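## Task

Get the small water bottle and the black supplement bottle onto the top of the two-door cabinet beside arm3, both upright with their entire bases resting on that top. Afterwards the tray must be empty and sit in the room shared by arm1 and arm2, away from the wall opening. The yellow supplement bottle has to finish upright on the piece of furniture it already stands on. A tray carrying a load travels by itself along one roller lane, and an unloaded tray comes back along the other. If the small water bottle, the black supplement bottle or the yellow supplement bottle contacts a roller lane while not held by a gripper, the task fails. Nothing may count as placed if it stays only because a robot is holding it at the end, so release everything and move the arms away before finishing.

## Robot and tools

Setup. Four identical i2rt Big YAM arms, arm1 to arm4, work in two rooms joined by a wall opening with two roller lanes for a tray: arm1 and arm2 share one room, arm3 and arm4 the other. Each arm has six revolute joints, a two-finger gripper and a wrist camera that, with joints 1 and 6 at zero and the hand level and forward, rides above the hand looking at the fingertips. Reach is roughly 1.0 m from the joint1 axis. Two fixed room cameras exist: cam_arm1_arm2 and cam_arm3_arm4. Loose objects may occasionally get a small shove.

Frames. Everything lives in one scene frame with its origin on the floor and +z upward. The hand point is halfway between the fingertips; its z axis runs along the fingers and its y axis is the opening direction. No call takes a Cartesian pose; the only motion input is joint angles.

execute_actions. Argument actions is a list holding one action or nothing (empty list = just read state and images). An action is an object whose keys are arm names ("arm1".."arm4"); each arm gets its own object with a "joints" sub-object, so there is one entry per arm, not a shared list. Inside "joints", keys are joint names and values are absolute targets, never offsets: joint1_rad -2.879 to 2.879 (rotation about the base, positive counter-clockwise seen from above, 0 points the way the base faces); joint2_rad 0 to 3.141 (shoulder, 0 = upper arm back and near level, increasing lifts it up then forward); joint3_rad 0 to 3.019 (elbow, 0 = folded, increasing opens); joint4_rad -1.692 to 1.57 (hand pitch, positive tips fingers up); joint5_rad -1.57 to 1.57 (hand yaw, positive toward the arm's right); joint6_rad -2.094 to 2.094 (hand roll, positive clockwise viewed from behind); gripper_m 0 to 0.093 metres, the fingertip gap (pad force about 50 to 62 N, sometimes less). Tolerances for counting a joint as arrived: ±0.045, ±0.14, ±0.09, ±0.055, ±0.03, ±0.035 rad and ±0.003 m. Any listed keys may be given; all motions start at once and finish independently, each joint at its own speed, so the hand can sweep a wide arc between postures. One action runs at most 15 s. Joints or arms you omit may keep driving toward an earlier target. Unknown keys or out-of-range numbers reject the whole call. Optional cameras: a list of camera names (arm1_cam_wrist, arm2_cam_wrist, arm3_cam_wrist, arm4_cam_wrist, cam_arm1_arm2, cam_arm3_arm4, or "all"); omitted/null means all, [] means none.

wait: seconds from 0 to 10; commands nothing, returns state and images. zoom_image: camera plus region [x0, y0, x1, y1] in pixels of that camera's latest full image, top-left origin, at most 504 by 504. read_manual: optional section, only "licences"; no motion. finished_scene: scene number 1 or 2; ends it permanently and reports success.

Reading results. joint_positions gives each arm's angles and gripper_m (sum of the two finger slides). The pictures line lists cameras in image order. Joint torques are raw drive outputs per arm joint, with per-unit offset, scale and noise; friction can fake or mask load. joint_status per commanded key: off_target (stopped short and may still push), contact_stop or time_out (target dropped, holds position; a timed-out joint may instead keep a target capped at 0.375, 0.375, 0.113, 0.225, 0.075, 0.3 rad from its position and resume if freed), not_followed (a self/arm collision check blocked the targets; the line "joint command not followed" and usually a "cause:" line appear, the gripper part still executes, and the arm may retry those targets on later actions until you send acceptable ones). on_its_own lists what the call did not command; "held at" means the held target, not the current angle. To relieve a pushing joint, command its reported position; tiny changes may not move anything. A joint bearing weight sags.

Heat. Continuous pushing or holding warms motors, even while you are thinking. MOTOR HOT appears at 85 °C; at 100 °C an OVER-TEMPERATURE FAULT drops that arm and its gripper until cool, and keys then read limit_stop_at_motor_heat; resend those targets afterward. Heat partly carries into scene 2.

Cautions. The arm never stops on contact by itself and can press very hard. Two arms pressing together fails the run immediately, and hard impacts may too; the anti-collision check can be late and ignores fingers, gripper housings and wrist cameras, and no state line reports arm contact. A stop reported in a result cancels your later motion and finish calls from that same reply. Do not drop, slam or knock objects off the work area or to the floor, never let the named bottles or can rest on a roller lane unheld, and put items down gently upright before opening the gripper. Arms run independently and do not wait for one another. The simulation keeps advancing while you compose a reply, holding the last command.

Each tool is called after ">>>" as name(argument=value, ...), one argument or row to a line, values as JSON.

## Session

>>> execute_actions(
  actions=[],
)

Scene clock: 0.00 s.
Joint torques (N m, as the arm reports them, + toward a larger angle): no reading
arm1.joint_positions: joint1_rad=+0.432 joint2_rad=+0.375 joint3_rad=+1.360 joint4_rad=-1.263 joint5_rad=-0.256 joint6_rad=+0.594 gripper_m=+0.094
arm1.joint_status: not commanded
arm1.hand: x=-1.2564 y=-0.4964 z=+1.4713 quat_wxyz=(-0.052, +0.581, -0.544, -0.603) (m; scene frame)
arm2.joint_positions: joint1_rad=+0.544 joint2_rad=+0.273 joint3_rad=+1.316 joint4_rad=-1.432 joint5_rad=-0.255 joint6_rad=-0.778 gripper_m=+0.094
arm2.joint_status: not commanded
arm2.hand: x=-1.7130 y=+0.2116 z=+1.4568 quat_wxyz=(-0.561, +0.551, -0.618, -0.031) (m; scene frame)
arm3.joint_positions: joint1_rad=+0.521 joint2_rad=+0.493 joint3_rad=+1.354 joint4_rad=-1.505 joint5_rad=-0.287 joint6_rad=+0.378 gripper_m=+0.094
arm3.joint_status: not commanded
arm3.hand: x=+1.0091 y=-0.4928 z=+1.4016 quat_wxyz=(-0.019, +0.725, -0.514, -0.458) (m; scene frame)
arm4.joint_positions: joint1_rad=+0.029 joint2_rad=+0.300 joint3_rad=+1.441 joint4_rad=-1.169 joint5_rad=-0.147 joint6_rad=+0.230 gripper_m=+0.094
arm4.joint_status: not commanded
arm4.hand: x=+1.6936 y=+0.0966 z=+1.5378 quat_wxyz=(+0.126, +0.719, -0.028, -0.683) (m; scene frame)
pictures: arm1_cam_wrist, arm2_cam_wrist, arm3_cam_wrist, arm4_cam_wrist, cam_arm1_arm2, cam_arm3_arm4
Images, in order (width x height): arm1_cam_wrist 504x504, arm2_cam_wrist 504x504, arm3_cam_wrist 504x504, arm4_cam_wrist 504x504, cam_arm1_arm2 504x504, cam_arm3_arm4 504x504.

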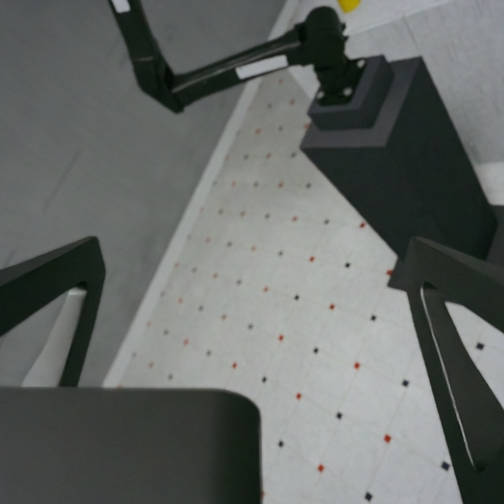

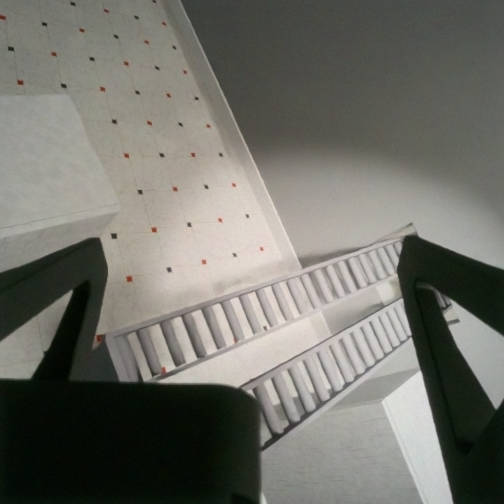

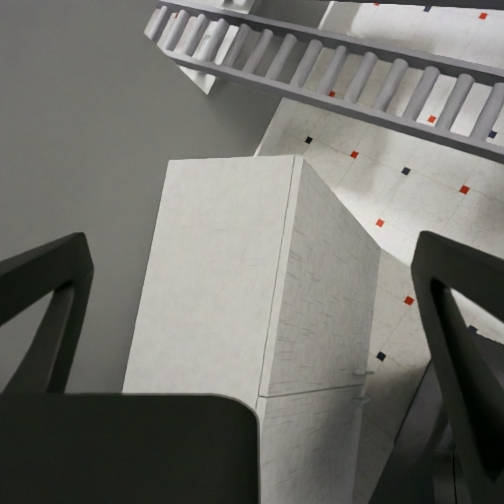

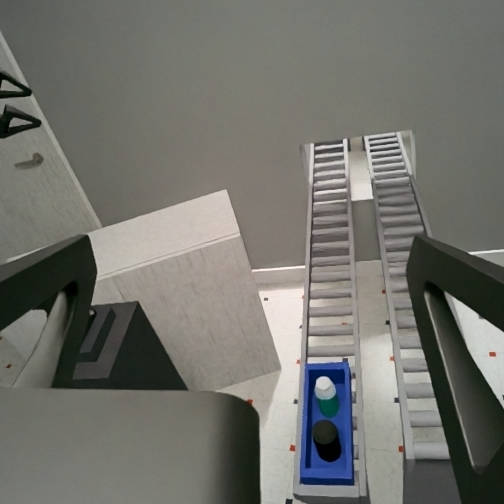

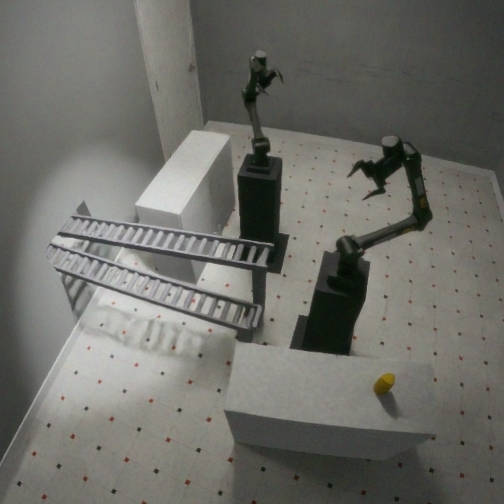

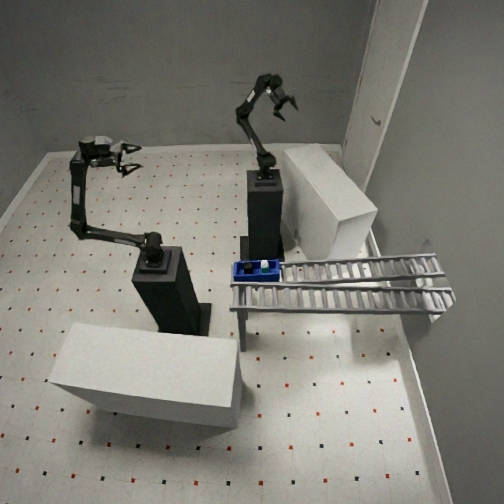

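>>> zoom_image(
  camera="cam_arm3_arm4",
  region=[200, 130, 460, 360],
)

>>> zoom_image(
  camera="arm4_cam_wrist",
  region=[260, 330, 460, 504],
)

Region (200, 130, 460, 360) of cam_arm3_arm4's 504x504 image, scaled by 1.938, with more detail than that image has; it fills the top 446 rows of this view, and the rest is white.

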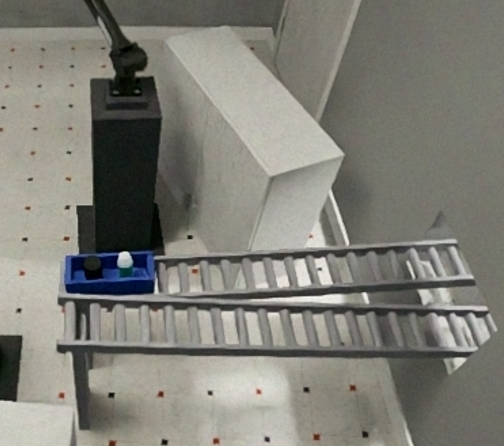

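Region (260, 330, 460, 504) of arm4_cam_wrist's 504x504 image, scaled by 2.520, with more detail than that image has; it fills the top 438 rows of this view, and the rest is white.

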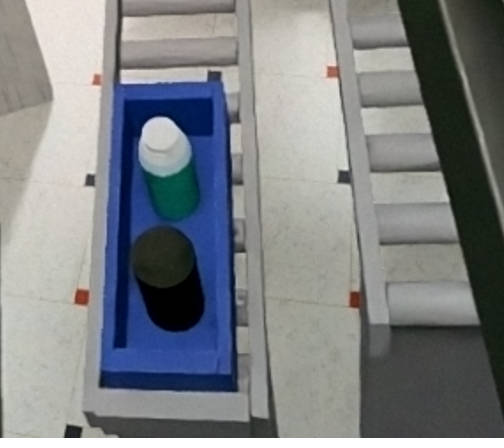

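>>> execute_actions(
  actions=[
    {"arm3":{"joints":{"joint1_rad":-0.04,"joint2_rad":1.70,"joint3_rad":1.75,"joint4_rad":-1.62,"joint5_rad":0,"joint6_rad":0}},"arm4":{"joints":{"joint1_rad":0.0,"joint2_rad":0.9,"joint3_rad":1.3,"joint4_rad":-1.4,"joint5_rad":0,"joint6_rad":0}}},
  ],
  cameras=["arm3_cam_wrist","arm4_cam_wrist","cam_arm3_arm4"],
)

Scene clock: 97.20 s.
Joint torques (N m, as the arm reports them, + toward a larger angle): arm1=[ 1.28  3.96  9.37  2.59 -0.04 -0.04] | arm2=[ 0.55  8.67  6.75  2.08 -0.18  0.09] | arm3=[ -1.5  -14.97   8.59  -0.1    0.05  -0.1 ] | arm4=[-2.12 -4.57  9.29  0.52  0.05 -0.13]
arm1.joint_positions: joint1_rad=+0.432 joint2_rad=+0.375 joint3_rad=+1.360 joint4_rad=-1.263 joint5_rad=-0.256 joint6_rad=+0.594 gripper_m=+0.094
arm1.joint_status: not commanded
arm1.hand: x=-1.2564 y=-0.4964 z=+1.4713 quat_wxyz=(-0.052, +0.581, -0.544, -0.603) (m; scene frame)
arm2.joint_positions: joint1_rad=+0.544 joint2_rad=+0.273 joint3_rad=+1.316 joint4_rad=-1.432 joint5_rad=-0.255 joint6_rad=-0.778 gripper_m=+0.094
arm2.joint_status: not commanded
arm2.hand: x=-1.7130 y=+0.2116 z=+1.4568 quat_wxyz=(-0.561, +0.551, -0.618, -0.031) (m; scene frame)
arm3.joint_positions: joint1_rad=-0.033 joint2_rad=+1.712 joint3_rad=+1.734 joint4_rad=-1.603 joint5_rad=-0.003 joint6_rad=+0.009 gripper_m=+0.094
arm3.joint_status: all done
arm3.hand: x=+1.1314 y=-0.0794 z=+1.1468 quat_wxyz=(+0.000, +0.708, -0.706, +0.004) (m; scene frame)
arm4.joint_positions: joint1_rad=+0.006 joint2_rad=+0.901 joint3_rad=+1.290 joint4_rad=-1.388 joint5_rad=-0.003 joint6_rad=+0.008 gripper_m=+0.094
arm4.joint_status: all done
arm4.hand: x=+1.4524 y=+0.1325 z=+1.2970 quat_wxyz=(-0.007, +0.960, -0.014, -0.279) (m; scene frame)
pictures: arm3_cam_wrist, arm4_cam_wrist, cam_arm3_arm4
Images, in order (width x height): arm3_cam_wrist 504x504, arm4_cam_wrist 504x504, cam_arm3_arm4 504x504.

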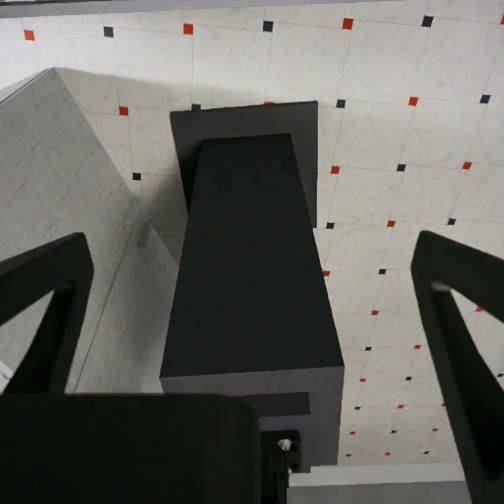

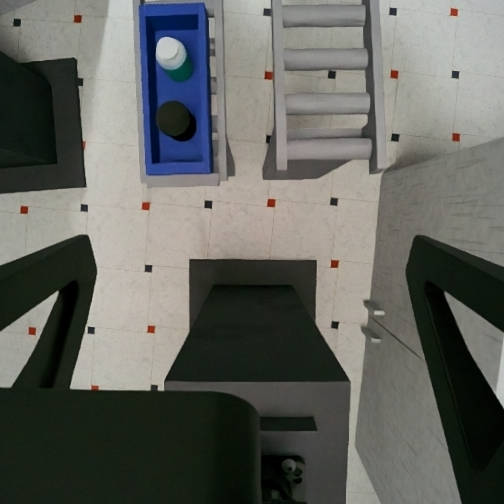

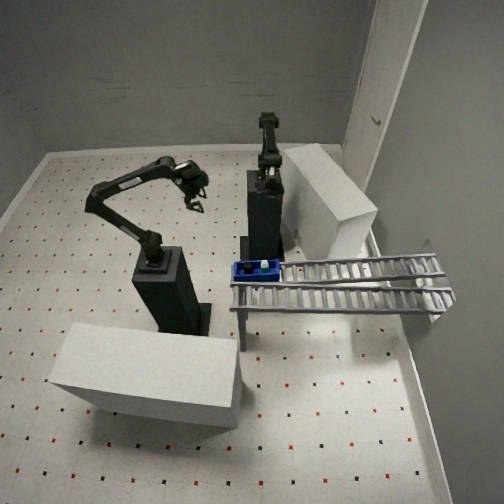

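>>> execute_actions(
  actions=[
    {"arm3":{"joints":{"joint1_rad":-0.227,"joint2_rad":1.635,"joint3_rad":1.25,"joint4_rad":-0.557}},"arm4":{"joints":{"joint1_rad":-0.35}}},
  ],
  cameras=["arm3_cam_wrist","arm4_cam_wrist","cam_arm3_arm4"],
)

Scene clock: 168.23 s.
Joint torques (N m, as the arm reports them, + toward a larger angle): arm1=[ 1.23  3.95  9.48  2.71 -0.04 -0.06] | arm2=[ 0.68  8.78  6.78  2.05 -0.17  0.09] | arm3=[  1.06 -11.6    7.61   2.39   0.02  -0.13] | arm4=[-1.78 -4.6   9.26  0.54  0.   -0.11]
arm1.joint_positions: joint1_rad=+0.432 joint2_rad=+0.375 joint3_rad=+1.360 joint4_rad=-1.263 joint5_rad=-0.256 joint6_rad=+0.594 gripper_m=+0.094
arm1.joint_status: not commanded
arm1.hand: x=-1.2564 y=-0.4964 z=+1.4713 quat_wxyz=(-0.052, +0.581, -0.544, -0.603) (m; scene frame)
arm2.joint_positions: joint1_rad=+0.544 joint2_rad=+0.273 joint3_rad=+1.316 joint4_rad=-1.432 joint5_rad=-0.255 joint6_rad=-0.778 gripper_m=+0.094
arm2.joint_status: not commanded
arm2.hand: x=-1.7130 y=+0.2116 z=+1.4568 quat_wxyz=(-0.561, +0.551, -0.618, -0.031) (m; scene frame)
arm3.joint_positions: joint1_rad=-0.240 joint2_rad=+1.634 joint3_rad=+1.247 joint4_rad=-0.584 joint5_rad=+0.000 joint6_rad=+0.008 gripper_m=+0.094
arm3.joint_status: all done
arm3.hand: x=+1.2567 y=-0.0061 z=+1.0470 quat_wxyz=(-0.232, +0.604, -0.739, -0.187) (m; scene frame)
arm4.joint_positions: joint1_rad=-0.347 joint2_rad=+0.901 joint3_rad=+1.290 joint4_rad=-1.388 joint5_rad=-0.002 joint6_rad=+0.007 gripper_m=+0.094
arm4.joint_status: all done
arm4.hand: x=+1.4754 y=+0.2451 z=+1.2987 quat_wxyz=(-0.058, +0.942, -0.181, -0.276) (m; scene frame)
pictures: arm3_cam_wrist, arm4_cam_wrist, cam_arm3_arm4
Images, in order (width x height): arm3_cam_wrist 504x504, arm4_cam_wrist 504x504, cam_arm3_arm4 504x504.

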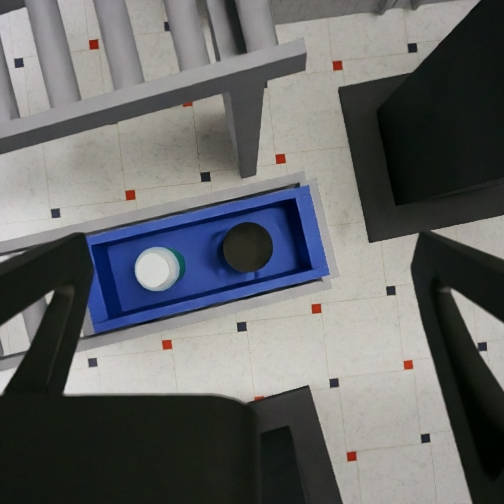

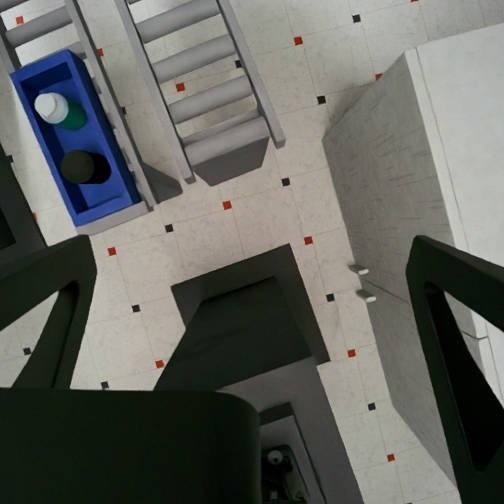

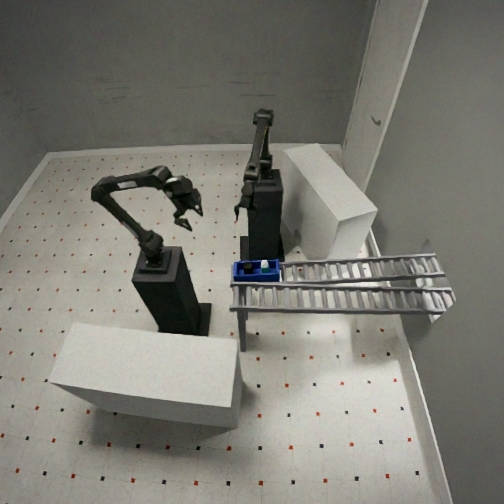

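>>> zoom_image(
  camera="arm3_cam_wrist",
  region=[70, 150, 350, 350],
)

>>> zoom_image(
  camera="arm4_cam_wrist",
  region=[0, 0, 300, 260],
)

Region (70, 150, 350, 350) of arm3_cam_wrist's 504x504 image, scaled by 1.800, with more detail than that image has; it fills the top 360 rows of this view, and the rest is white.

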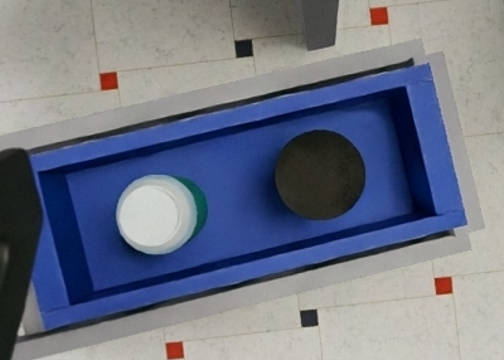

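Region (0, 0, 300, 260) of arm4_cam_wrist's 504x504 image, scaled by 1.680, with more detail than that image has; it fills the top 437 rows of this view, and the rest is white.

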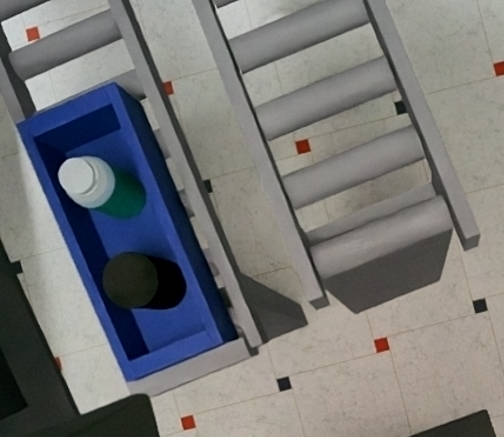

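>>> execute_actions(
  actions=[
    {"arm3":{"joints":{"joint1_rad":-0.233,"joint2_rad":2.39,"joint3_rad":1.58,"joint4_rad":-0.755,"joint5_rad":0,"joint6_rad":-0.197,"gripper_m":0.09}}},
  ],
  cameras=["arm3_cam_wrist","arm4_cam_wrist","cam_arm3_arm4"],
)

Scene clock: 289.77 s.
Joint torques (N m, as the arm reports them, + toward a larger angle): arm1=[ 1.11  4.19  9.46  2.59 -0.05 -0.06] | arm2=[ 0.69  8.72  6.8   2.07 -0.17  0.09] | arm3=[  0.91 -20.12   6.06   0.37  -0.05  -0.11] | arm4=[-1.71 -4.6   9.27  0.55 -0.01 -0.11]
arm1.joint_positions: joint1_rad=+0.432 joint2_rad=+0.375 joint3_rad=+1.360 joint4_rad=-1.263 joint5_rad=-0.256 joint6_rad=+0.594 gripper_m=+0.094
arm1.joint_status: not commanded
arm1.hand: x=-1.2564 y=-0.4964 z=+1.4713 quat_wxyz=(-0.052, +0.581, -0.544, -0.603) (m; scene frame)
arm2.joint_positions: joint1_rad=+0.544 joint2_rad=+0.273 joint3_rad=+1.316 joint4_rad=-1.432 joint5_rad=-0.255 joint6_rad=-0.778 gripper_m=+0.094
arm2.joint_status: not commanded
arm2.hand: x=-1.7130 y=+0.2116 z=+1.4568 quat_wxyz=(-0.561, +0.551, -0.618, -0.031) (m; scene frame)
arm3.joint_positions: joint1_rad=-0.240 joint2_rad=+2.412 joint3_rad=+1.560 joint4_rad=-0.744 joint5_rad=+0.000 joint6_rad=-0.188 gripper_m=+0.090
arm3.joint_status: all done
arm3.hand: x=+1.2578 y=-0.0159 z=+0.6891 quat_wxyz=(+0.006, +0.705, -0.710, +0.009) (m; scene frame)
arm4.joint_positions: joint1_rad=-0.347 joint2_rad=+0.901 joint3_rad=+1.290 joint4_rad=-1.388 joint5_rad=-0.002 joint6_rad=+0.007 gripper_m=+0.094
arm4.joint_status: not commanded
arm4.hand: x=+1.4754 y=+0.2451 z=+1.2987 quat_wxyz=(-0.058, +0.942, -0.181, -0.276) (m; scene frame)
pictures: arm3_cam_wrist, arm4_cam_wrist, cam_arm3_arm4
Images, in order (width x height): arm3_cam_wrist 504x504, arm4_cam_wrist 504x504, cam_arm3_arm4 504x504.

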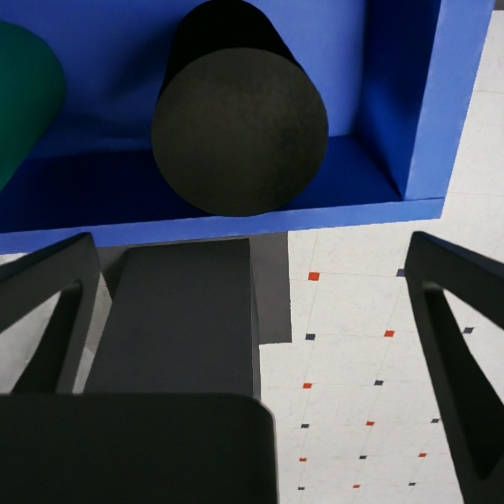

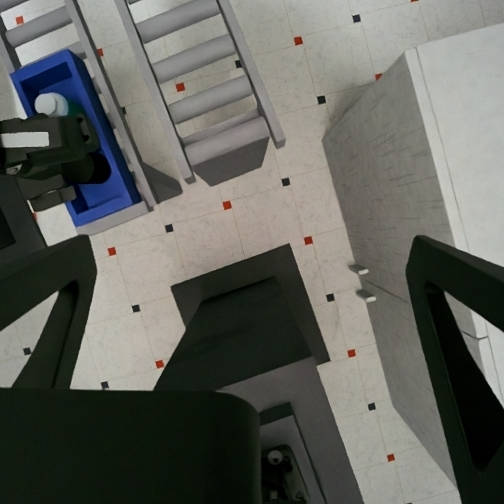

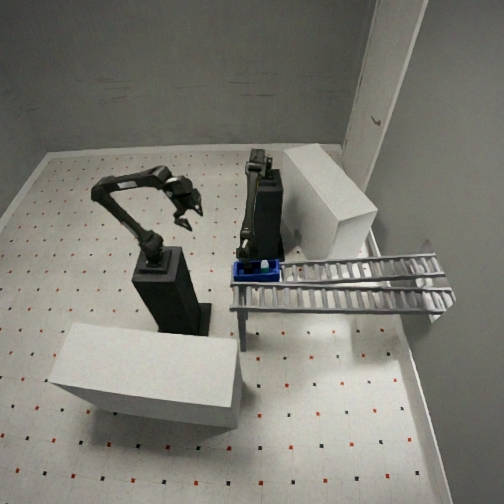

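>>> execute_actions(
  actions=[
    {"arm3":{"joints":{"joint1_rad":-0.222,"joint2_rad":2.567,"joint3_rad":1.69,"joint4_rad":-0.645}}},
  ],
  cameras=["arm3_cam_wrist","cam_arm3_arm4"],
)

Scene clock: 355.17 s.
Joint torques (N m, as the arm reports them, + toward a larger angle): arm1=[ 1.24  3.99  9.42  2.62 -0.05 -0.05] | arm2=[ 0.57  8.68  6.8   2.04 -0.17  0.09] | arm3=[  0.65 -18.21   6.09   1.05  -0.04  -0.08] | arm4=[-1.92 -4.67  9.29  0.5  -0.02 -0.11]
arm1.joint_positions: joint1_rad=+0.432 joint2_rad=+0.375 joint3_rad=+1.360 joint4_rad=-1.263 joint5_rad=-0.256 joint6_rad=+0.594 gripper_m=+0.094
arm1.joint_status: not commanded
arm1.hand: x=-1.2564 y=-0.4964 z=+1.4713 quat_wxyz=(-0.052, +0.581, -0.544, -0.603) (m; scene frame)
arm2.joint_positions: joint1_rad=+0.544 joint2_rad=+0.273 joint3_rad=+1.316 joint4_rad=-1.432 joint5_rad=-0.255 joint6_rad=-0.778 gripper_m=+0.094
arm2.joint_status: not commanded
arm2.hand: x=-1.7130 y=+0.2116 z=+1.4568 quat_wxyz=(-0.561, +0.551, -0.618, -0.031) (m; scene frame)
arm3.joint_positions: joint1_rad=-0.237 joint2_rad=+2.566 joint3_rad=+1.670 joint4_rad=-0.657 joint5_rad=+0.000 joint6_rad=-0.188 gripper_m=+0.090
arm3.joint_status: all done
arm3.hand: x=+1.2612 y=+0.0095 z=+0.6260 quat_wxyz=(-0.012, +0.706, -0.708, -0.004) (m; scene frame)
arm4.joint_positions: joint1_rad=-0.347 joint2_rad=+0.901 joint3_rad=+1.290 joint4_rad=-1.388 joint5_rad=-0.002 joint6_rad=+0.007 gripper_m=+0.094
arm4.joint_status: not commanded
arm4.hand: x=+1.4754 y=+0.2451 z=+1.2987 quat_wxyz=(-0.058, +0.942, -0.181, -0.276) (m; scene frame)
pictures: arm3_cam_wrist, cam_arm3_arm4
Images, in order (width x height): arm3_cam_wrist 504x504, cam_arm3_arm4 504x504.

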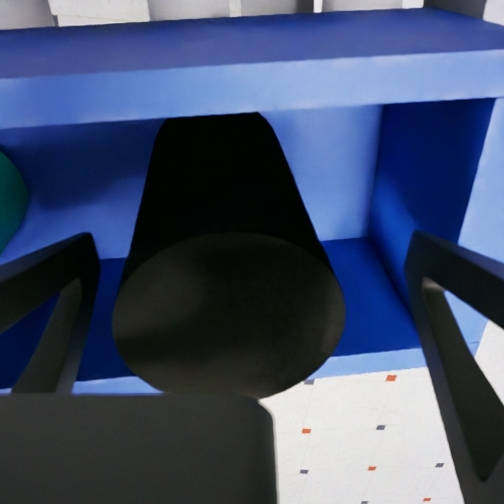

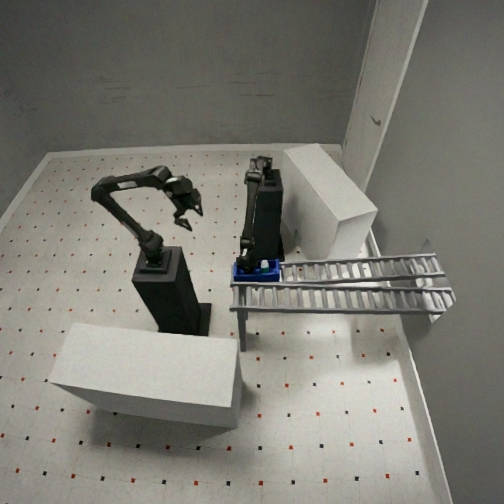

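>>> execute_actions(
  actions=[
    {"arm3":{"joints":{"joint1_rad":-0.213,"joint2_rad":2.595,"joint3_rad":1.652,"joint4_rad":-0.602}}},
  ],
  cameras=["arm3_cam_wrist"],
)

Scene clock: 387.70 s.
Joint torques (N m, as the arm reports them, + toward a larger angle): arm1=[ 1.24  3.9   9.45  2.63 -0.04 -0.04] | arm2=[ 0.71  8.77  6.8   2.05 -0.17  0.09] | arm3=[  0.01 -17.15   4.23   1.47  -0.11  -0.1 ] | arm4=[-1.86 -4.48  9.3   0.61  0.   -0.11]
arm1.joint_positions: joint1_rad=+0.432 joint2_rad=+0.375 joint3_rad=+1.360 joint4_rad=-1.263 joint5_rad=-0.256 joint6_rad=+0.594 gripper_m=+0.094
arm1.joint_status: not commanded
arm1.hand: x=-1.2564 y=-0.4964 z=+1.4713 quat_wxyz=(-0.052, +0.581, -0.544, -0.603) (m; scene frame)
arm2.joint_positions: joint1_rad=+0.544 joint2_rad=+0.273 joint3_rad=+1.316 joint4_rad=-1.432 joint5_rad=-0.255 joint6_rad=-0.778 gripper_m=+0.094
arm2.joint_status: not commanded
arm2.hand: x=-1.7130 y=+0.2116 z=+1.4568 quat_wxyz=(-0.561, +0.551, -0.618, -0.031) (m; scene frame)
arm3.joint_positions: joint1_rad=-0.226 joint2_rad=+2.571 joint3_rad=+1.659 joint4_rad=-0.622 joint5_rad=+0.000 joint6_rad=-0.188 gripper_m=+0.090
arm3.joint_status: all done
arm3.hand: x=+1.2547 y=+0.0109 z=+0.6202 quat_wxyz=(-0.020, +0.710, -0.704, -0.009) (m; scene frame)
arm4.joint_positions: joint1_rad=-0.347 joint2_rad=+0.901 joint3_rad=+1.290 joint4_rad=-1.388 joint5_rad=-0.002 joint6_rad=+0.007 gripper_m=+0.094
arm4.joint_status: not commanded
arm4.hand: x=+1.4754 y=+0.2451 z=+1.2987 quat_wxyz=(-0.058, +0.942, -0.181, -0.276) (m; scene frame)
pictures: arm3_cam_wrist
Images, in order (width x height): arm3_cam_wrist 504x504.

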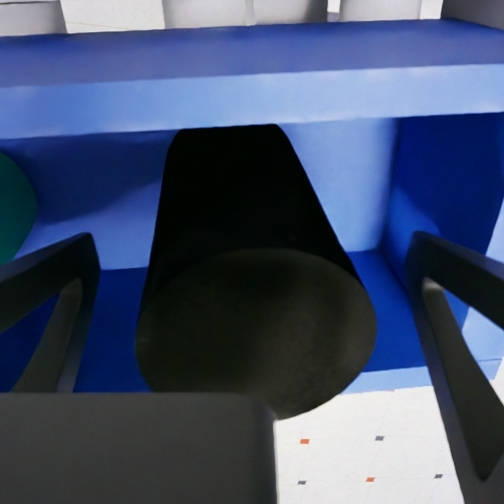

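>>> execute_actions(
  actions=[
    {"arm3":{"joints":{"joint2_rad":2.622,"joint3_rad":1.636}}},
  ],
  cameras=["arm3_cam_wrist"],
)

Scene clock: 397.73 s.
Joint torques (N m, as the arm reports them, + toward a larger angle): arm1=[ 0.87  3.97  9.43  2.68 -0.04 -0.05] | arm2=[ 0.64  8.73  6.76  2.03 -0.18  0.09] | arm3=[  1.25 -16.52   4.05   1.21  -0.07  -0.14] | arm4=[-2.04 -4.64  9.3   0.51  0.   -0.11]
arm1.joint_positions: joint1_rad=+0.432 joint2_rad=+0.375 joint3_rad=+1.360 joint4_rad=-1.263 joint5_rad=-0.256 joint6_rad=+0.594 gripper_m=+0.094
arm1.joint_status: not commanded
arm1.hand: x=-1.2564 y=-0.4964 z=+1.4713 quat_wxyz=(-0.052, +0.581, -0.544, -0.603) (m; scene frame)
arm2.joint_positions: joint1_rad=+0.544 joint2_rad=+0.273 joint3_rad=+1.316 joint4_rad=-1.432 joint5_rad=-0.255 joint6_rad=-0.778 gripper_m=+0.094
arm2.joint_status: not commanded
arm2.hand: x=-1.7130 y=+0.2116 z=+1.4568 quat_wxyz=(-0.561, +0.551, -0.618, -0.031) (m; scene frame)
arm3.joint_positions: joint1_rad=-0.226 joint2_rad=+2.607 joint3_rad=+1.638 joint4_rad=-0.619 joint5_rad=+0.000 joint6_rad=-0.188 gripper_m=+0.090
arm3.joint_status: all done
arm3.hand: x=+1.2503 y=-0.0146 z=+0.5941 quat_wxyz=(+0.003, +0.710, -0.705, +0.007) (m; scene frame)
arm4.joint_positions: joint1_rad=-0.347 joint2_rad=+0.901 joint3_rad=+1.290 joint4_rad=-1.388 joint5_rad=-0.002 joint6_rad=+0.007 gripper_m=+0.094
arm4.joint_status: not commanded
arm4.hand: x=+1.4754 y=+0.2451 z=+1.2987 quat_wxyz=(-0.058, +0.942, -0.181, -0.276) (m; scene frame)
pictures: arm3_cam_wrist
Images, in order (width x height): arm3_cam_wrist 504x504.

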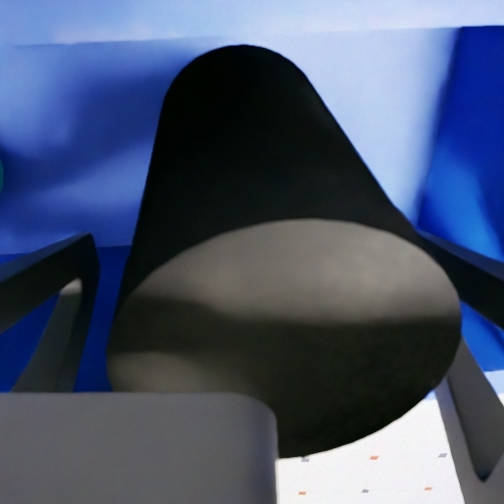

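>>> execute_actions(
  actions=[
    {"arm3":{"joints":{"gripper_m":0.048}}},
  ],
  cameras=["arm3_cam_wrist"],
)

Scene clock: 407.93 s.
Joint torques (N m, as the arm reports them, + toward a larger angle): arm1=[ 1.05  4.06  9.45  2.65 -0.03 -0.08] | arm2=[ 0.61  8.79  6.8   2.07 -0.17  0.08] | arm3=[  1.35 -17.78   3.98   1.1   -0.09  -0.1 ] | arm4=[-1.72 -4.44  9.34  0.56 -0.02 -0.11]
arm1.joint_positions: joint1_rad=+0.432 joint2_rad=+0.375 joint3_rad=+1.360 joint4_rad=-1.263 joint5_rad=-0.256 joint6_rad=+0.594 gripper_m=+0.094
arm1.joint_status: not commanded
arm1.hand: x=-1.2564 y=-0.4964 z=+1.4713 quat_wxyz=(-0.052, +0.581, -0.544, -0.603) (m; scene frame)
arm2.joint_positions: joint1_rad=+0.544 joint2_rad=+0.273 joint3_rad=+1.316 joint4_rad=-1.432 joint5_rad=-0.255 joint6_rad=-0.778 gripper_m=+0.094
arm2.joint_status: not commanded
arm2.hand: x=-1.7130 y=+0.2116 z=+1.4568 quat_wxyz=(-0.561, +0.551, -0.618, -0.031) (m; scene frame)
arm3.joint_positions: joint1_rad=-0.226 joint2_rad=+2.607 joint3_rad=+1.638 joint4_rad=-0.619 joint5_rad=+0.000 joint6_rad=-0.189 gripper_m=+0.057
arm3.joint_status: gripper_m off_target (ended at +0.057, target +0.048)
arm3.hand: x=+1.2503 y=-0.0146 z=+0.5941 quat_wxyz=(+0.003, +0.710, -0.704, +0.007) (m; scene frame)
arm4.joint_positions: joint1_rad=-0.347 joint2_rad=+0.901 joint3_rad=+1.290 joint4_rad=-1.388 joint5_rad=-0.002 joint6_rad=+0.007 gripper_m=+0.094
arm4.joint_status: not commanded
arm4.hand: x=+1.4754 y=+0.2451 z=+1.2987 quat_wxyz=(-0.058, +0.942, -0.181, -0.276) (m; scene frame)
pictures: arm3_cam_wrist
Images, in order (width x height): arm3_cam_wrist 504x504.

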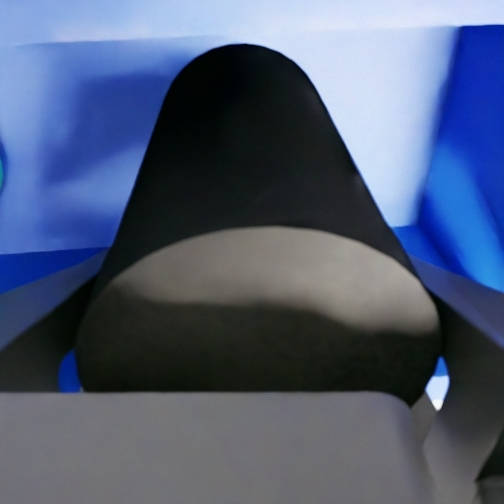

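>>> execute_actions(
  actions=[
    {"arm3":{"joints":{"joint2_rad":2.27,"joint3_rad":1.535,"joint4_rad":-0.82}}},
  ],
  cameras=["arm3_cam_wrist","cam_arm3_arm4"],
)

Scene clock: 447.30 s.
Joint torques (N m, as the arm reports them, + toward a larger angle): arm1=[ 1.29  3.86  9.43  2.57 -0.05 -0.05] | arm2=[ 0.67  8.66  6.81  2.06 -0.17  0.09] | arm3=[  0.11 -17.06   5.98   0.03  -0.05  -0.09] | arm4=[-1.57 -4.52  9.25  0.55  0.01 -0.11]
arm1.joint_positions: joint1_rad=+0.432 joint2_rad=+0.375 joint3_rad=+1.360 joint4_rad=-1.263 joint5_rad=-0.256 joint6_rad=+0.594 gripper_m=+0.094
arm1.joint_status: not commanded
arm1.hand: x=-1.2564 y=-0.4964 z=+1.4713 quat_wxyz=(-0.052, +0.581, -0.544, -0.603) (m; scene frame)
arm2.joint_positions: joint1_rad=+0.544 joint2_rad=+0.273 joint3_rad=+1.316 joint4_rad=-1.432 joint5_rad=-0.255 joint6_rad=-0.778 gripper_m=+0.094
arm2.joint_status: not commanded
arm2.hand: x=-1.7130 y=+0.2116 z=+1.4568 quat_wxyz=(-0.561, +0.551, -0.618, -0.031) (m; scene frame)
arm3.joint_positions: joint1_rad=-0.225 joint2_rad=+2.261 joint3_rad=+1.530 joint4_rad=-0.804 joint5_rad=-0.002 joint6_rad=-0.188 gripper_m=+0.057
arm3.joint_status: all done
arm3.hand: x=+1.2502 y=-0.0007 z=+0.7688 quat_wxyz=(-0.019, +0.710, -0.704, -0.009) (m; scene frame)
arm4.joint_positions: joint1_rad=-0.347 joint2_rad=+0.901 joint3_rad=+1.290 joint4_rad=-1.388 joint5_rad=-0.002 joint6_rad=+0.007 gripper_m=+0.094
arm4.joint_status: not commanded
arm4.hand: x=+1.4754 y=+0.2451 z=+1.2987 quat_wxyz=(-0.058, +0.942, -0.181, -0.276) (m; scene frame)
pictures: arm3_cam_wrist, cam_arm3_arm4
Images, in order (width x height): arm3_cam_wrist 504x504, cam_arm3_arm4 504x504.

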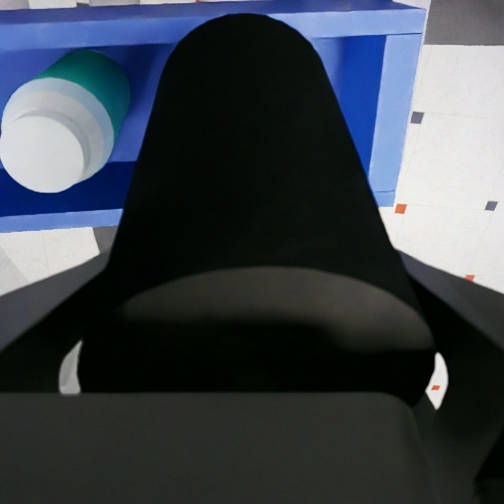

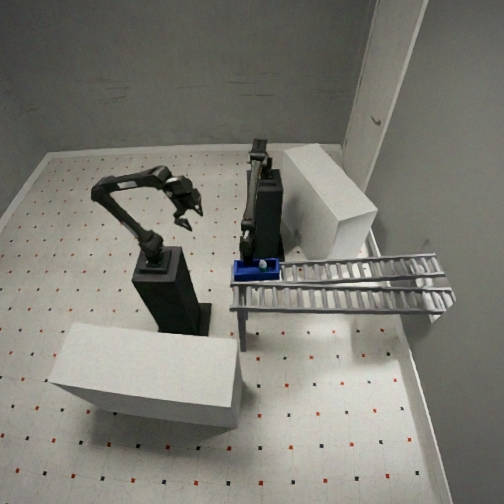

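>>> execute_actions(
  actions=[
    {"arm3":{"joints":{"joint1_rad":1.5,"joint2_rad":2.05,"joint3_rad":1.59,"joint4_rad":-1.11,"joint6_rad":0}}},
  ],
  cameras=["arm3_cam_wrist","cam_arm3_arm4"],
)

>>> zoom_image(
  camera="cam_arm3_arm4",
  region=[260, 90, 400, 230],
)

Scene clock: 478.30 s.
Joint torques (N m, as the arm reports them, + toward a larger angle): arm1=[ 1.05  3.94  9.39  2.64 -0.04 -0.05] | arm2=[ 0.55  8.63  6.78  2.06 -0.17  0.09] | arm3=[ -0.68 -16.78   7.08  -0.06   0.09   0.07] | arm4=[-1.84 -4.26  9.28  0.57 -0.01 -0.12]
arm1.joint_positions: joint1_rad=+0.432 joint2_rad=+0.375 joint3_rad=+1.360 joint4_rad=-1.263 joint5_rad=-0.256 joint6_rad=+0.594 gripper_m=+0.094
arm1.joint_status: not commanded
arm1.hand: x=-1.2564 y=-0.4964 z=+1.4713 quat_wxyz=(-0.052, +0.581, -0.544, -0.603) (m; scene frame)
arm2.joint_positions: joint1_rad=+0.544 joint2_rad=+0.273 joint3_rad=+1.316 joint4_rad=-1.432 joint5_rad=-0.255 joint6_rad=-0.778 gripper_m=+0.094
arm2.joint_status: not commanded
arm2.hand: x=-1.7130 y=+0.2116 z=+1.4568 quat_wxyz=(-0.561, +0.551, -0.618, -0.031) (m; scene frame)
arm3.joint_positions: joint1_rad=+1.508 joint2_rad=+2.048 joint3_rad=+1.584 joint4_rad=-1.094 joint5_rad=-0.002 joint6_rad=-0.009 gripper_m=+0.057
arm3.joint_status: all done
arm3.hand: x=+0.5397 y=-0.5898 z=+0.8999 quat_wxyz=(-0.001, +1.000, -0.004, -0.002) (m; scene frame)
arm4.joint_positions: joint1_rad=-0.347 joint2_rad=+0.901 joint3_rad=+1.290 joint4_rad=-1.388 joint5_rad=-0.002 joint6_rad=+0.007 gripper_m=+0.094
arm4.joint_status: not commanded
arm4.hand: x=+1.4754 y=+0.2451 z=+1.2987 quat_wxyz=(-0.058, +0.942, -0.181, -0.276) (m; scene frame)
pictures: arm3_cam_wrist, cam_arm3_arm4
Images, in order (width x height): arm3_cam_wrist 504x504, cam_arm3_arm4 504x504.

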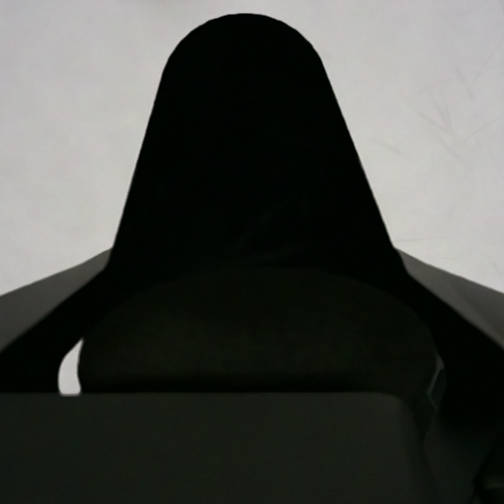

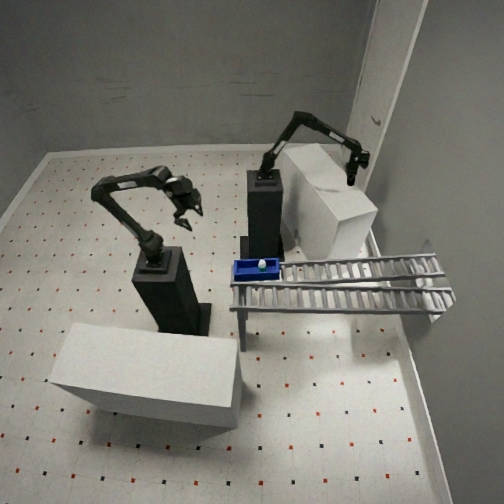

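Region (260, 90, 400, 230) of cam_arm3_arm4's 504x504 image, scaled by 3.600, with more detail than that image has.

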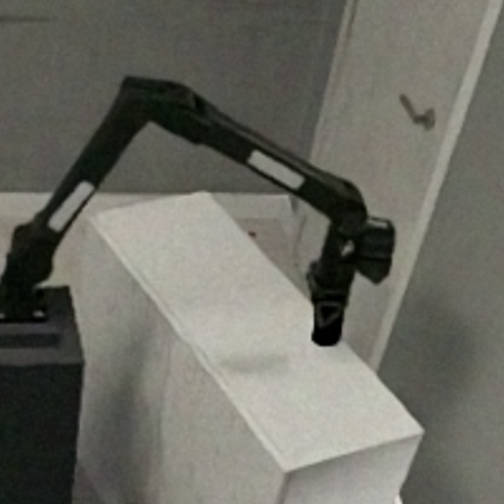

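>>> execute_actions(
  actions=[
    {"arm3":{"joints":{"joint2_rad":2.105,"joint3_rad":1.555,"joint4_rad":-1.127}}},
  ],
  cameras=["arm3_cam_wrist","cam_arm3_arm4"],
)

>>> zoom_image(
  camera="cam_arm3_arm4",
  region=[310, 130, 390, 210],
)

Scene clock: 511.50 s.
Joint torques (N m, as the arm reports them, + toward a larger angle): arm1=[ 1.09  3.85  9.4   2.63 -0.03 -0.03] | arm2=[ 0.64  8.59  6.76  2.07 -0.16  0.09] | arm3=[ -1.63 -17.49   6.44  -0.26   0.04   0.08] | arm4=[-1.82 -4.65  9.26  0.51 -0.01 -0.13]
arm1.joint_positions: joint1_rad=+0.432 joint2_rad=+0.375 joint3_rad=+1.360 joint4_rad=-1.263 joint5_rad=-0.256 joint6_rad=+0.594 gripper_m=+0.094
arm1.joint_status: not commanded
arm1.hand: x=-1.2564 y=-0.4964 z=+1.4713 quat_wxyz=(-0.052, +0.581, -0.544, -0.603) (m; scene frame)
arm2.joint_positions: joint1_rad=+0.544 joint2_rad=+0.273 joint3_rad=+1.316 joint4_rad=-1.432 joint5_rad=-0.255 joint6_rad=-0.778 gripper_m=+0.094
arm2.joint_status: not commanded
arm2.hand: x=-1.7130 y=+0.2116 z=+1.4568 quat_wxyz=(-0.561, +0.551, -0.618, -0.031) (m; scene frame)
arm3.joint_positions: joint1_rad=+1.508 joint2_rad=+2.108 joint3_rad=+1.549 joint4_rad=-1.112 joint5_rad=-0.002 joint6_rad=-0.009 gripper_m=+0.057
arm3.joint_status: all done
arm3.hand: x=+0.5675 y=-0.5901 z=+0.8555 quat_wxyz=(+0.000, +0.999, -0.004, +0.054) (m; scene frame)
arm4.joint_positions: joint1_rad=-0.347 joint2_rad=+0.901 joint3_rad=+1.290 joint4_rad=-1.388 joint5_rad=-0.002 joint6_rad=+0.007 gripper_m=+0.094
arm4.joint_status: not commanded
arm4.hand: x=+1.4754 y=+0.2451 z=+1.2987 quat_wxyz=(-0.058, +0.942, -0.181, -0.276) (m; scene frame)
pictures: arm3_cam_wrist, cam_arm3_arm4
Images, in order (width x height): arm3_cam_wrist 504x504, cam_arm3_arm4 504x504.

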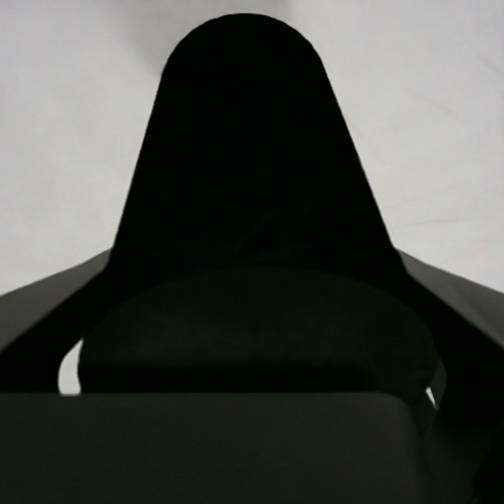

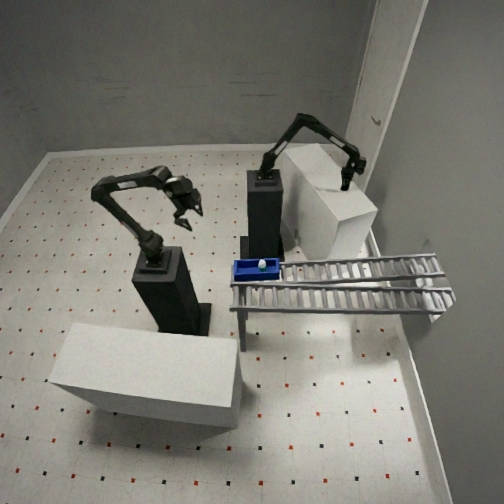

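Region (310, 130, 390, 210) of cam_arm3_arm4's 504x504 image, scaled by 6.300, with more detail than that image has.

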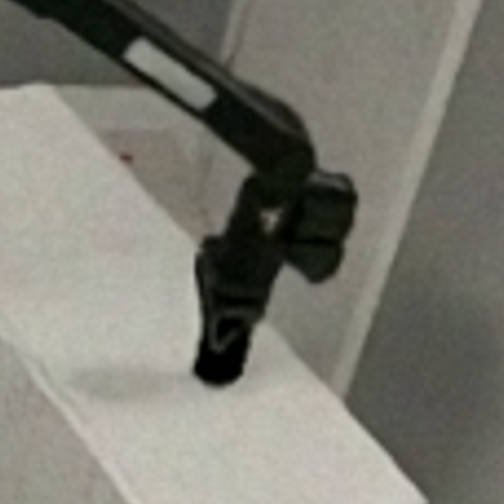

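>>> execute_actions(
  actions=[
    {"arm3":{"joints":{"joint2_rad":2.150,"joint3_rad":1.535,"joint4_rad":-1.042}}},
  ],
  cameras=["arm3_cam_wrist","cam_arm3_arm4"],
)

>>> zoom_image(
  camera="cam_arm3_arm4",
  region=[310, 130, 390, 210],
)

Scene clock: 531.73 s.
Joint torques (N m, as the arm reports them, + toward a larger angle): arm1=[ 1.11  3.94  9.46  2.65 -0.04 -0.05] | arm2=[ 0.71  8.7   6.77  2.06 -0.16  0.09] | arm3=[ -1.08 -15.86   5.66   1.19   0.04   0.08] | arm4=[-1.75 -4.27  9.27  0.51 -0.02 -0.12]
arm1.joint_positions: joint1_rad=+0.432 joint2_rad=+0.375 joint3_rad=+1.360 joint4_rad=-1.263 joint5_rad=-0.256 joint6_rad=+0.594 gripper_m=+0.094
arm1.joint_status: not commanded
arm1.hand: x=-1.2564 y=-0.4964 z=+1.4713 quat_wxyz=(-0.052, +0.581, -0.544, -0.603) (m; scene frame)
arm2.joint_positions: joint1_rad=+0.544 joint2_rad=+0.273 joint3_rad=+1.316 joint4_rad=-1.432 joint5_rad=-0.255 joint6_rad=-0.778 gripper_m=+0.094
arm2.joint_status: not commanded
arm2.hand: x=-1.7130 y=+0.2116 z=+1.4568 quat_wxyz=(-0.561, +0.551, -0.618, -0.031) (m; scene frame)
arm3.joint_positions: joint1_rad=+1.508 joint2_rad=+2.143 joint3_rad=+1.536 joint4_rad=-1.059 joint5_rad=-0.002 joint6_rad=-0.009 gripper_m=+0.057
arm3.joint_status: all done
arm3.hand: x=+0.5669 y=-0.5899 z=+0.8308 quat_wxyz=(-0.001, +0.999, -0.004, +0.052) (m; scene frame)
arm4.joint_positions: joint1_rad=-0.347 joint2_rad=+0.901 joint3_rad=+1.290 joint4_rad=-1.388 joint5_rad=-0.002 joint6_rad=+0.007 gripper_m=+0.094
arm4.joint_status: not commanded
arm4.hand: x=+1.4754 y=+0.2451 z=+1.2987 quat_wxyz=(-0.058, +0.942, -0.181, -0.276) (m; scene frame)
pictures: arm3_cam_wrist, cam_arm3_arm4
Images, in order (width x height): arm3_cam_wrist 504x504, cam_arm3_arm4 504x504.

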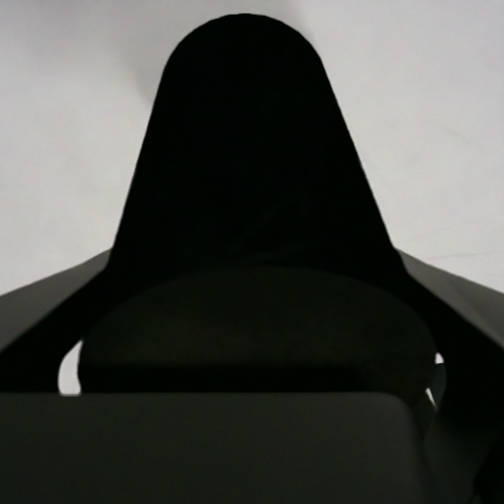

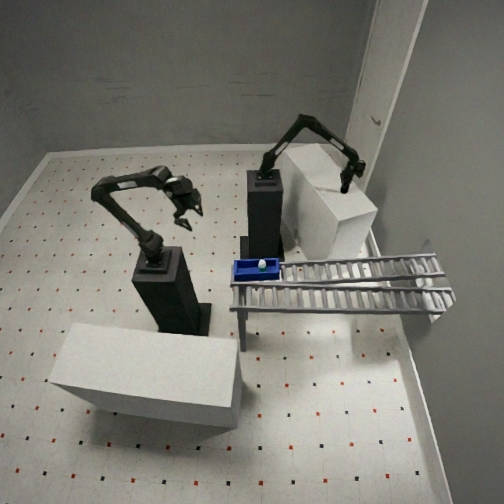

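Region (310, 130, 390, 210) of cam_arm3_arm4's 504x504 image, scaled by 6.300, with more detail than that image has.

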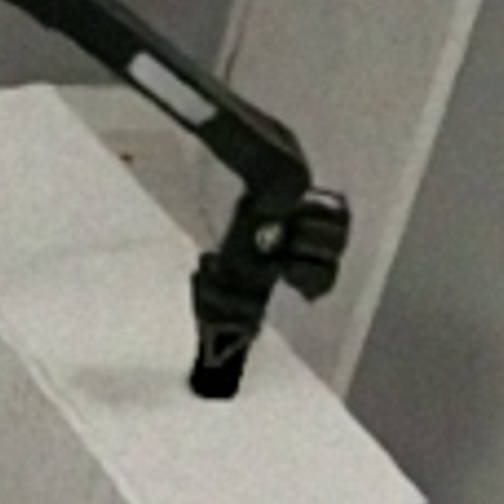

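>>> execute_actions(
  actions=[
    {"arm3":{"joints":{"joint2_rad":2.178,"joint3_rad":1.522,"joint4_rad":-1.012}}},
  ],
  cameras=["arm3_cam_wrist","cam_arm3_arm4"],
)

>>> zoom_image(
  camera="cam_arm3_arm4",
  region=[310, 130, 390, 210],
)

Scene clock: 554.93 s.
Joint torques (N m, as the arm reports them, + toward a larger angle): arm1=[ 0.96  4.08  9.4   2.66 -0.03 -0.04] | arm2=[ 0.68  8.63  6.78  2.04 -0.17  0.09] | arm3=[ -0.62 -13.55   5.07   1.66   0.06   0.04] | arm4=[-1.71 -4.44  9.22  0.49 -0.02 -0.12]
arm1.joint_positions: joint1_rad=+0.432 joint2_rad=+0.375 joint3_rad=+1.360 joint4_rad=-1.263 joint5_rad=-0.256 joint6_rad=+0.594 gripper_m=+0.094
arm1.joint_status: not commanded
arm1.hand: x=-1.2564 y=-0.4964 z=+1.4713 quat_wxyz=(-0.052, +0.581, -0.544, -0.603) (m; scene frame)
arm2.joint_positions: joint1_rad=+0.544 joint2_rad=+0.273 joint3_rad=+1.316 joint4_rad=-1.432 joint5_rad=-0.255 joint6_rad=-0.778 gripper_m=+0.094
arm2.joint_status: not commanded
arm2.hand: x=-1.7130 y=+0.2116 z=+1.4568 quat_wxyz=(-0.561, +0.551, -0.618, -0.031) (m; scene frame)
arm3.joint_positions: joint1_rad=+1.508 joint2_rad=+2.143 joint3_rad=+1.533 joint4_rad=-1.044 joint5_rad=-0.002 joint6_rad=-0.008 gripper_m=+0.057
arm3.joint_status: all done
arm3.hand: x=+0.5646 y=-0.5899 z=+0.8296 quat_wxyz=(-0.001, +0.999, -0.005, +0.046) (m; scene frame)
arm4.joint_positions: joint1_rad=-0.347 joint2_rad=+0.901 joint3_rad=+1.290 joint4_rad=-1.388 joint5_rad=-0.002 joint6_rad=+0.007 gripper_m=+0.094
arm4.joint_status: not commanded
arm4.hand: x=+1.4754 y=+0.2451 z=+1.2987 quat_wxyz=(-0.058, +0.942, -0.181, -0.276) (m; scene frame)
pictures: arm3_cam_wrist, cam_arm3_arm4
Images, in order (width x height): arm3_cam_wrist 504x504, cam_arm3_arm4 504x504.

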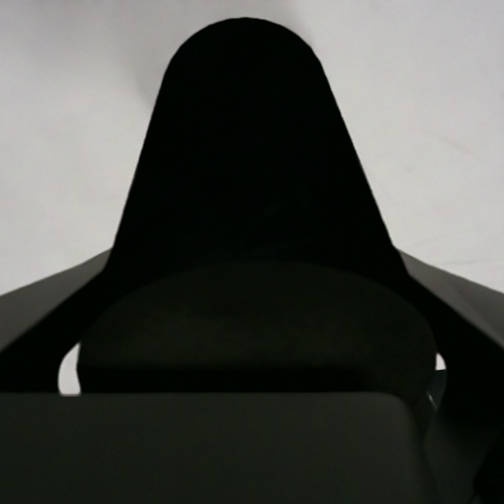

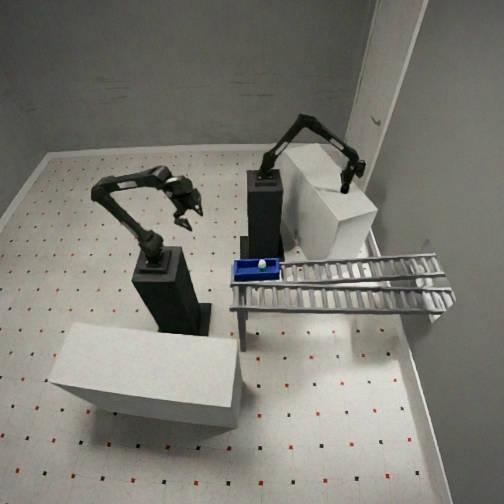

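Region (310, 130, 390, 210) of cam_arm3_arm4's 504x504 image, scaled by 6.300, with more detail than that image has.

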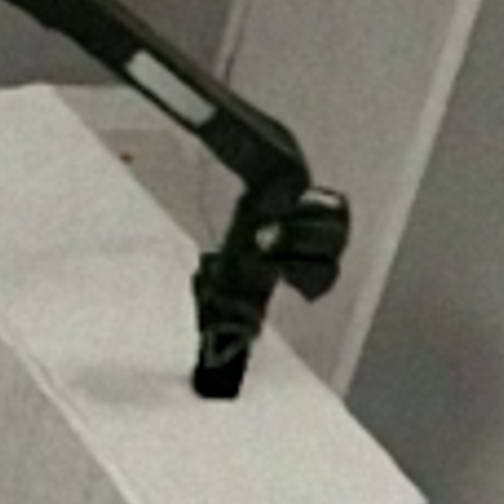

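>>> execute_actions(
  actions=[
    {"arm3":{"joints":{"joint2_rad":2.14,"joint3_rad":1.54,"joint4_rad":-1.044,"gripper_m":0.09}}},
  ],
  cameras=["arm3_cam_wrist"],
)

Scene clock: 564.63 s.
Joint torques (N m, as the arm reports them, + toward a larger angle): arm1=[ 1.09  4.3   9.44  2.61 -0.05 -0.05] | arm2=[ 0.71  8.7   6.77  2.07 -0.17  0.1 ] | arm3=[ -0.46 -16.23   6.29   0.34   0.03   0.07] | arm4=[-1.87 -4.6   9.27  0.56 -0.01 -0.12]
arm1.joint_positions: joint1_rad=+0.432 joint2_rad=+0.375 joint3_rad=+1.360 joint4_rad=-1.263 joint5_rad=-0.256 joint6_rad=+0.594 gripper_m=+0.094
arm1.joint_status: not commanded
arm1.hand: x=-1.2564 y=-0.4964 z=+1.4713 quat_wxyz=(-0.052, +0.581, -0.544, -0.603) (m; scene frame)
arm2.joint_positions: joint1_rad=+0.544 joint2_rad=+0.273 joint3_rad=+1.316 joint4_rad=-1.432 joint5_rad=-0.255 joint6_rad=-0.778 gripper_m=+0.094
arm2.joint_status: not commanded
arm2.hand: x=-1.7130 y=+0.2116 z=+1.4568 quat_wxyz=(-0.561, +0.551, -0.618, -0.031) (m; scene frame)
arm3.joint_positions: joint1_rad=+1.508 joint2_rad=+2.143 joint3_rad=+1.533 joint4_rad=-1.044 joint5_rad=-0.002 joint6_rad=-0.008 gripper_m=+0.090
arm3.joint_status: all done
arm3.hand: x=+0.5646 y=-0.5899 z=+0.8296 quat_wxyz=(-0.001, +0.999, -0.005, +0.046) (m; scene frame)
arm4.joint_positions: joint1_rad=-0.347 joint2_rad=+0.901 joint3_rad=+1.290 joint4_rad=-1.388 joint5_rad=-0.002 joint6_rad=+0.007 gripper_m=+0.094
arm4.joint_status: not commanded
arm4.hand: x=+1.4754 y=+0.2451 z=+1.2987 quat_wxyz=(-0.058, +0.942, -0.181, -0.276) (m; scene frame)
pictures: arm3_cam_wrist
Images, in order (width x height): arm3_cam_wrist 504x504.

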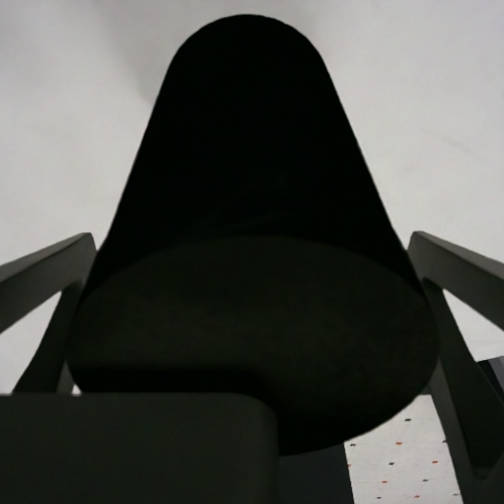

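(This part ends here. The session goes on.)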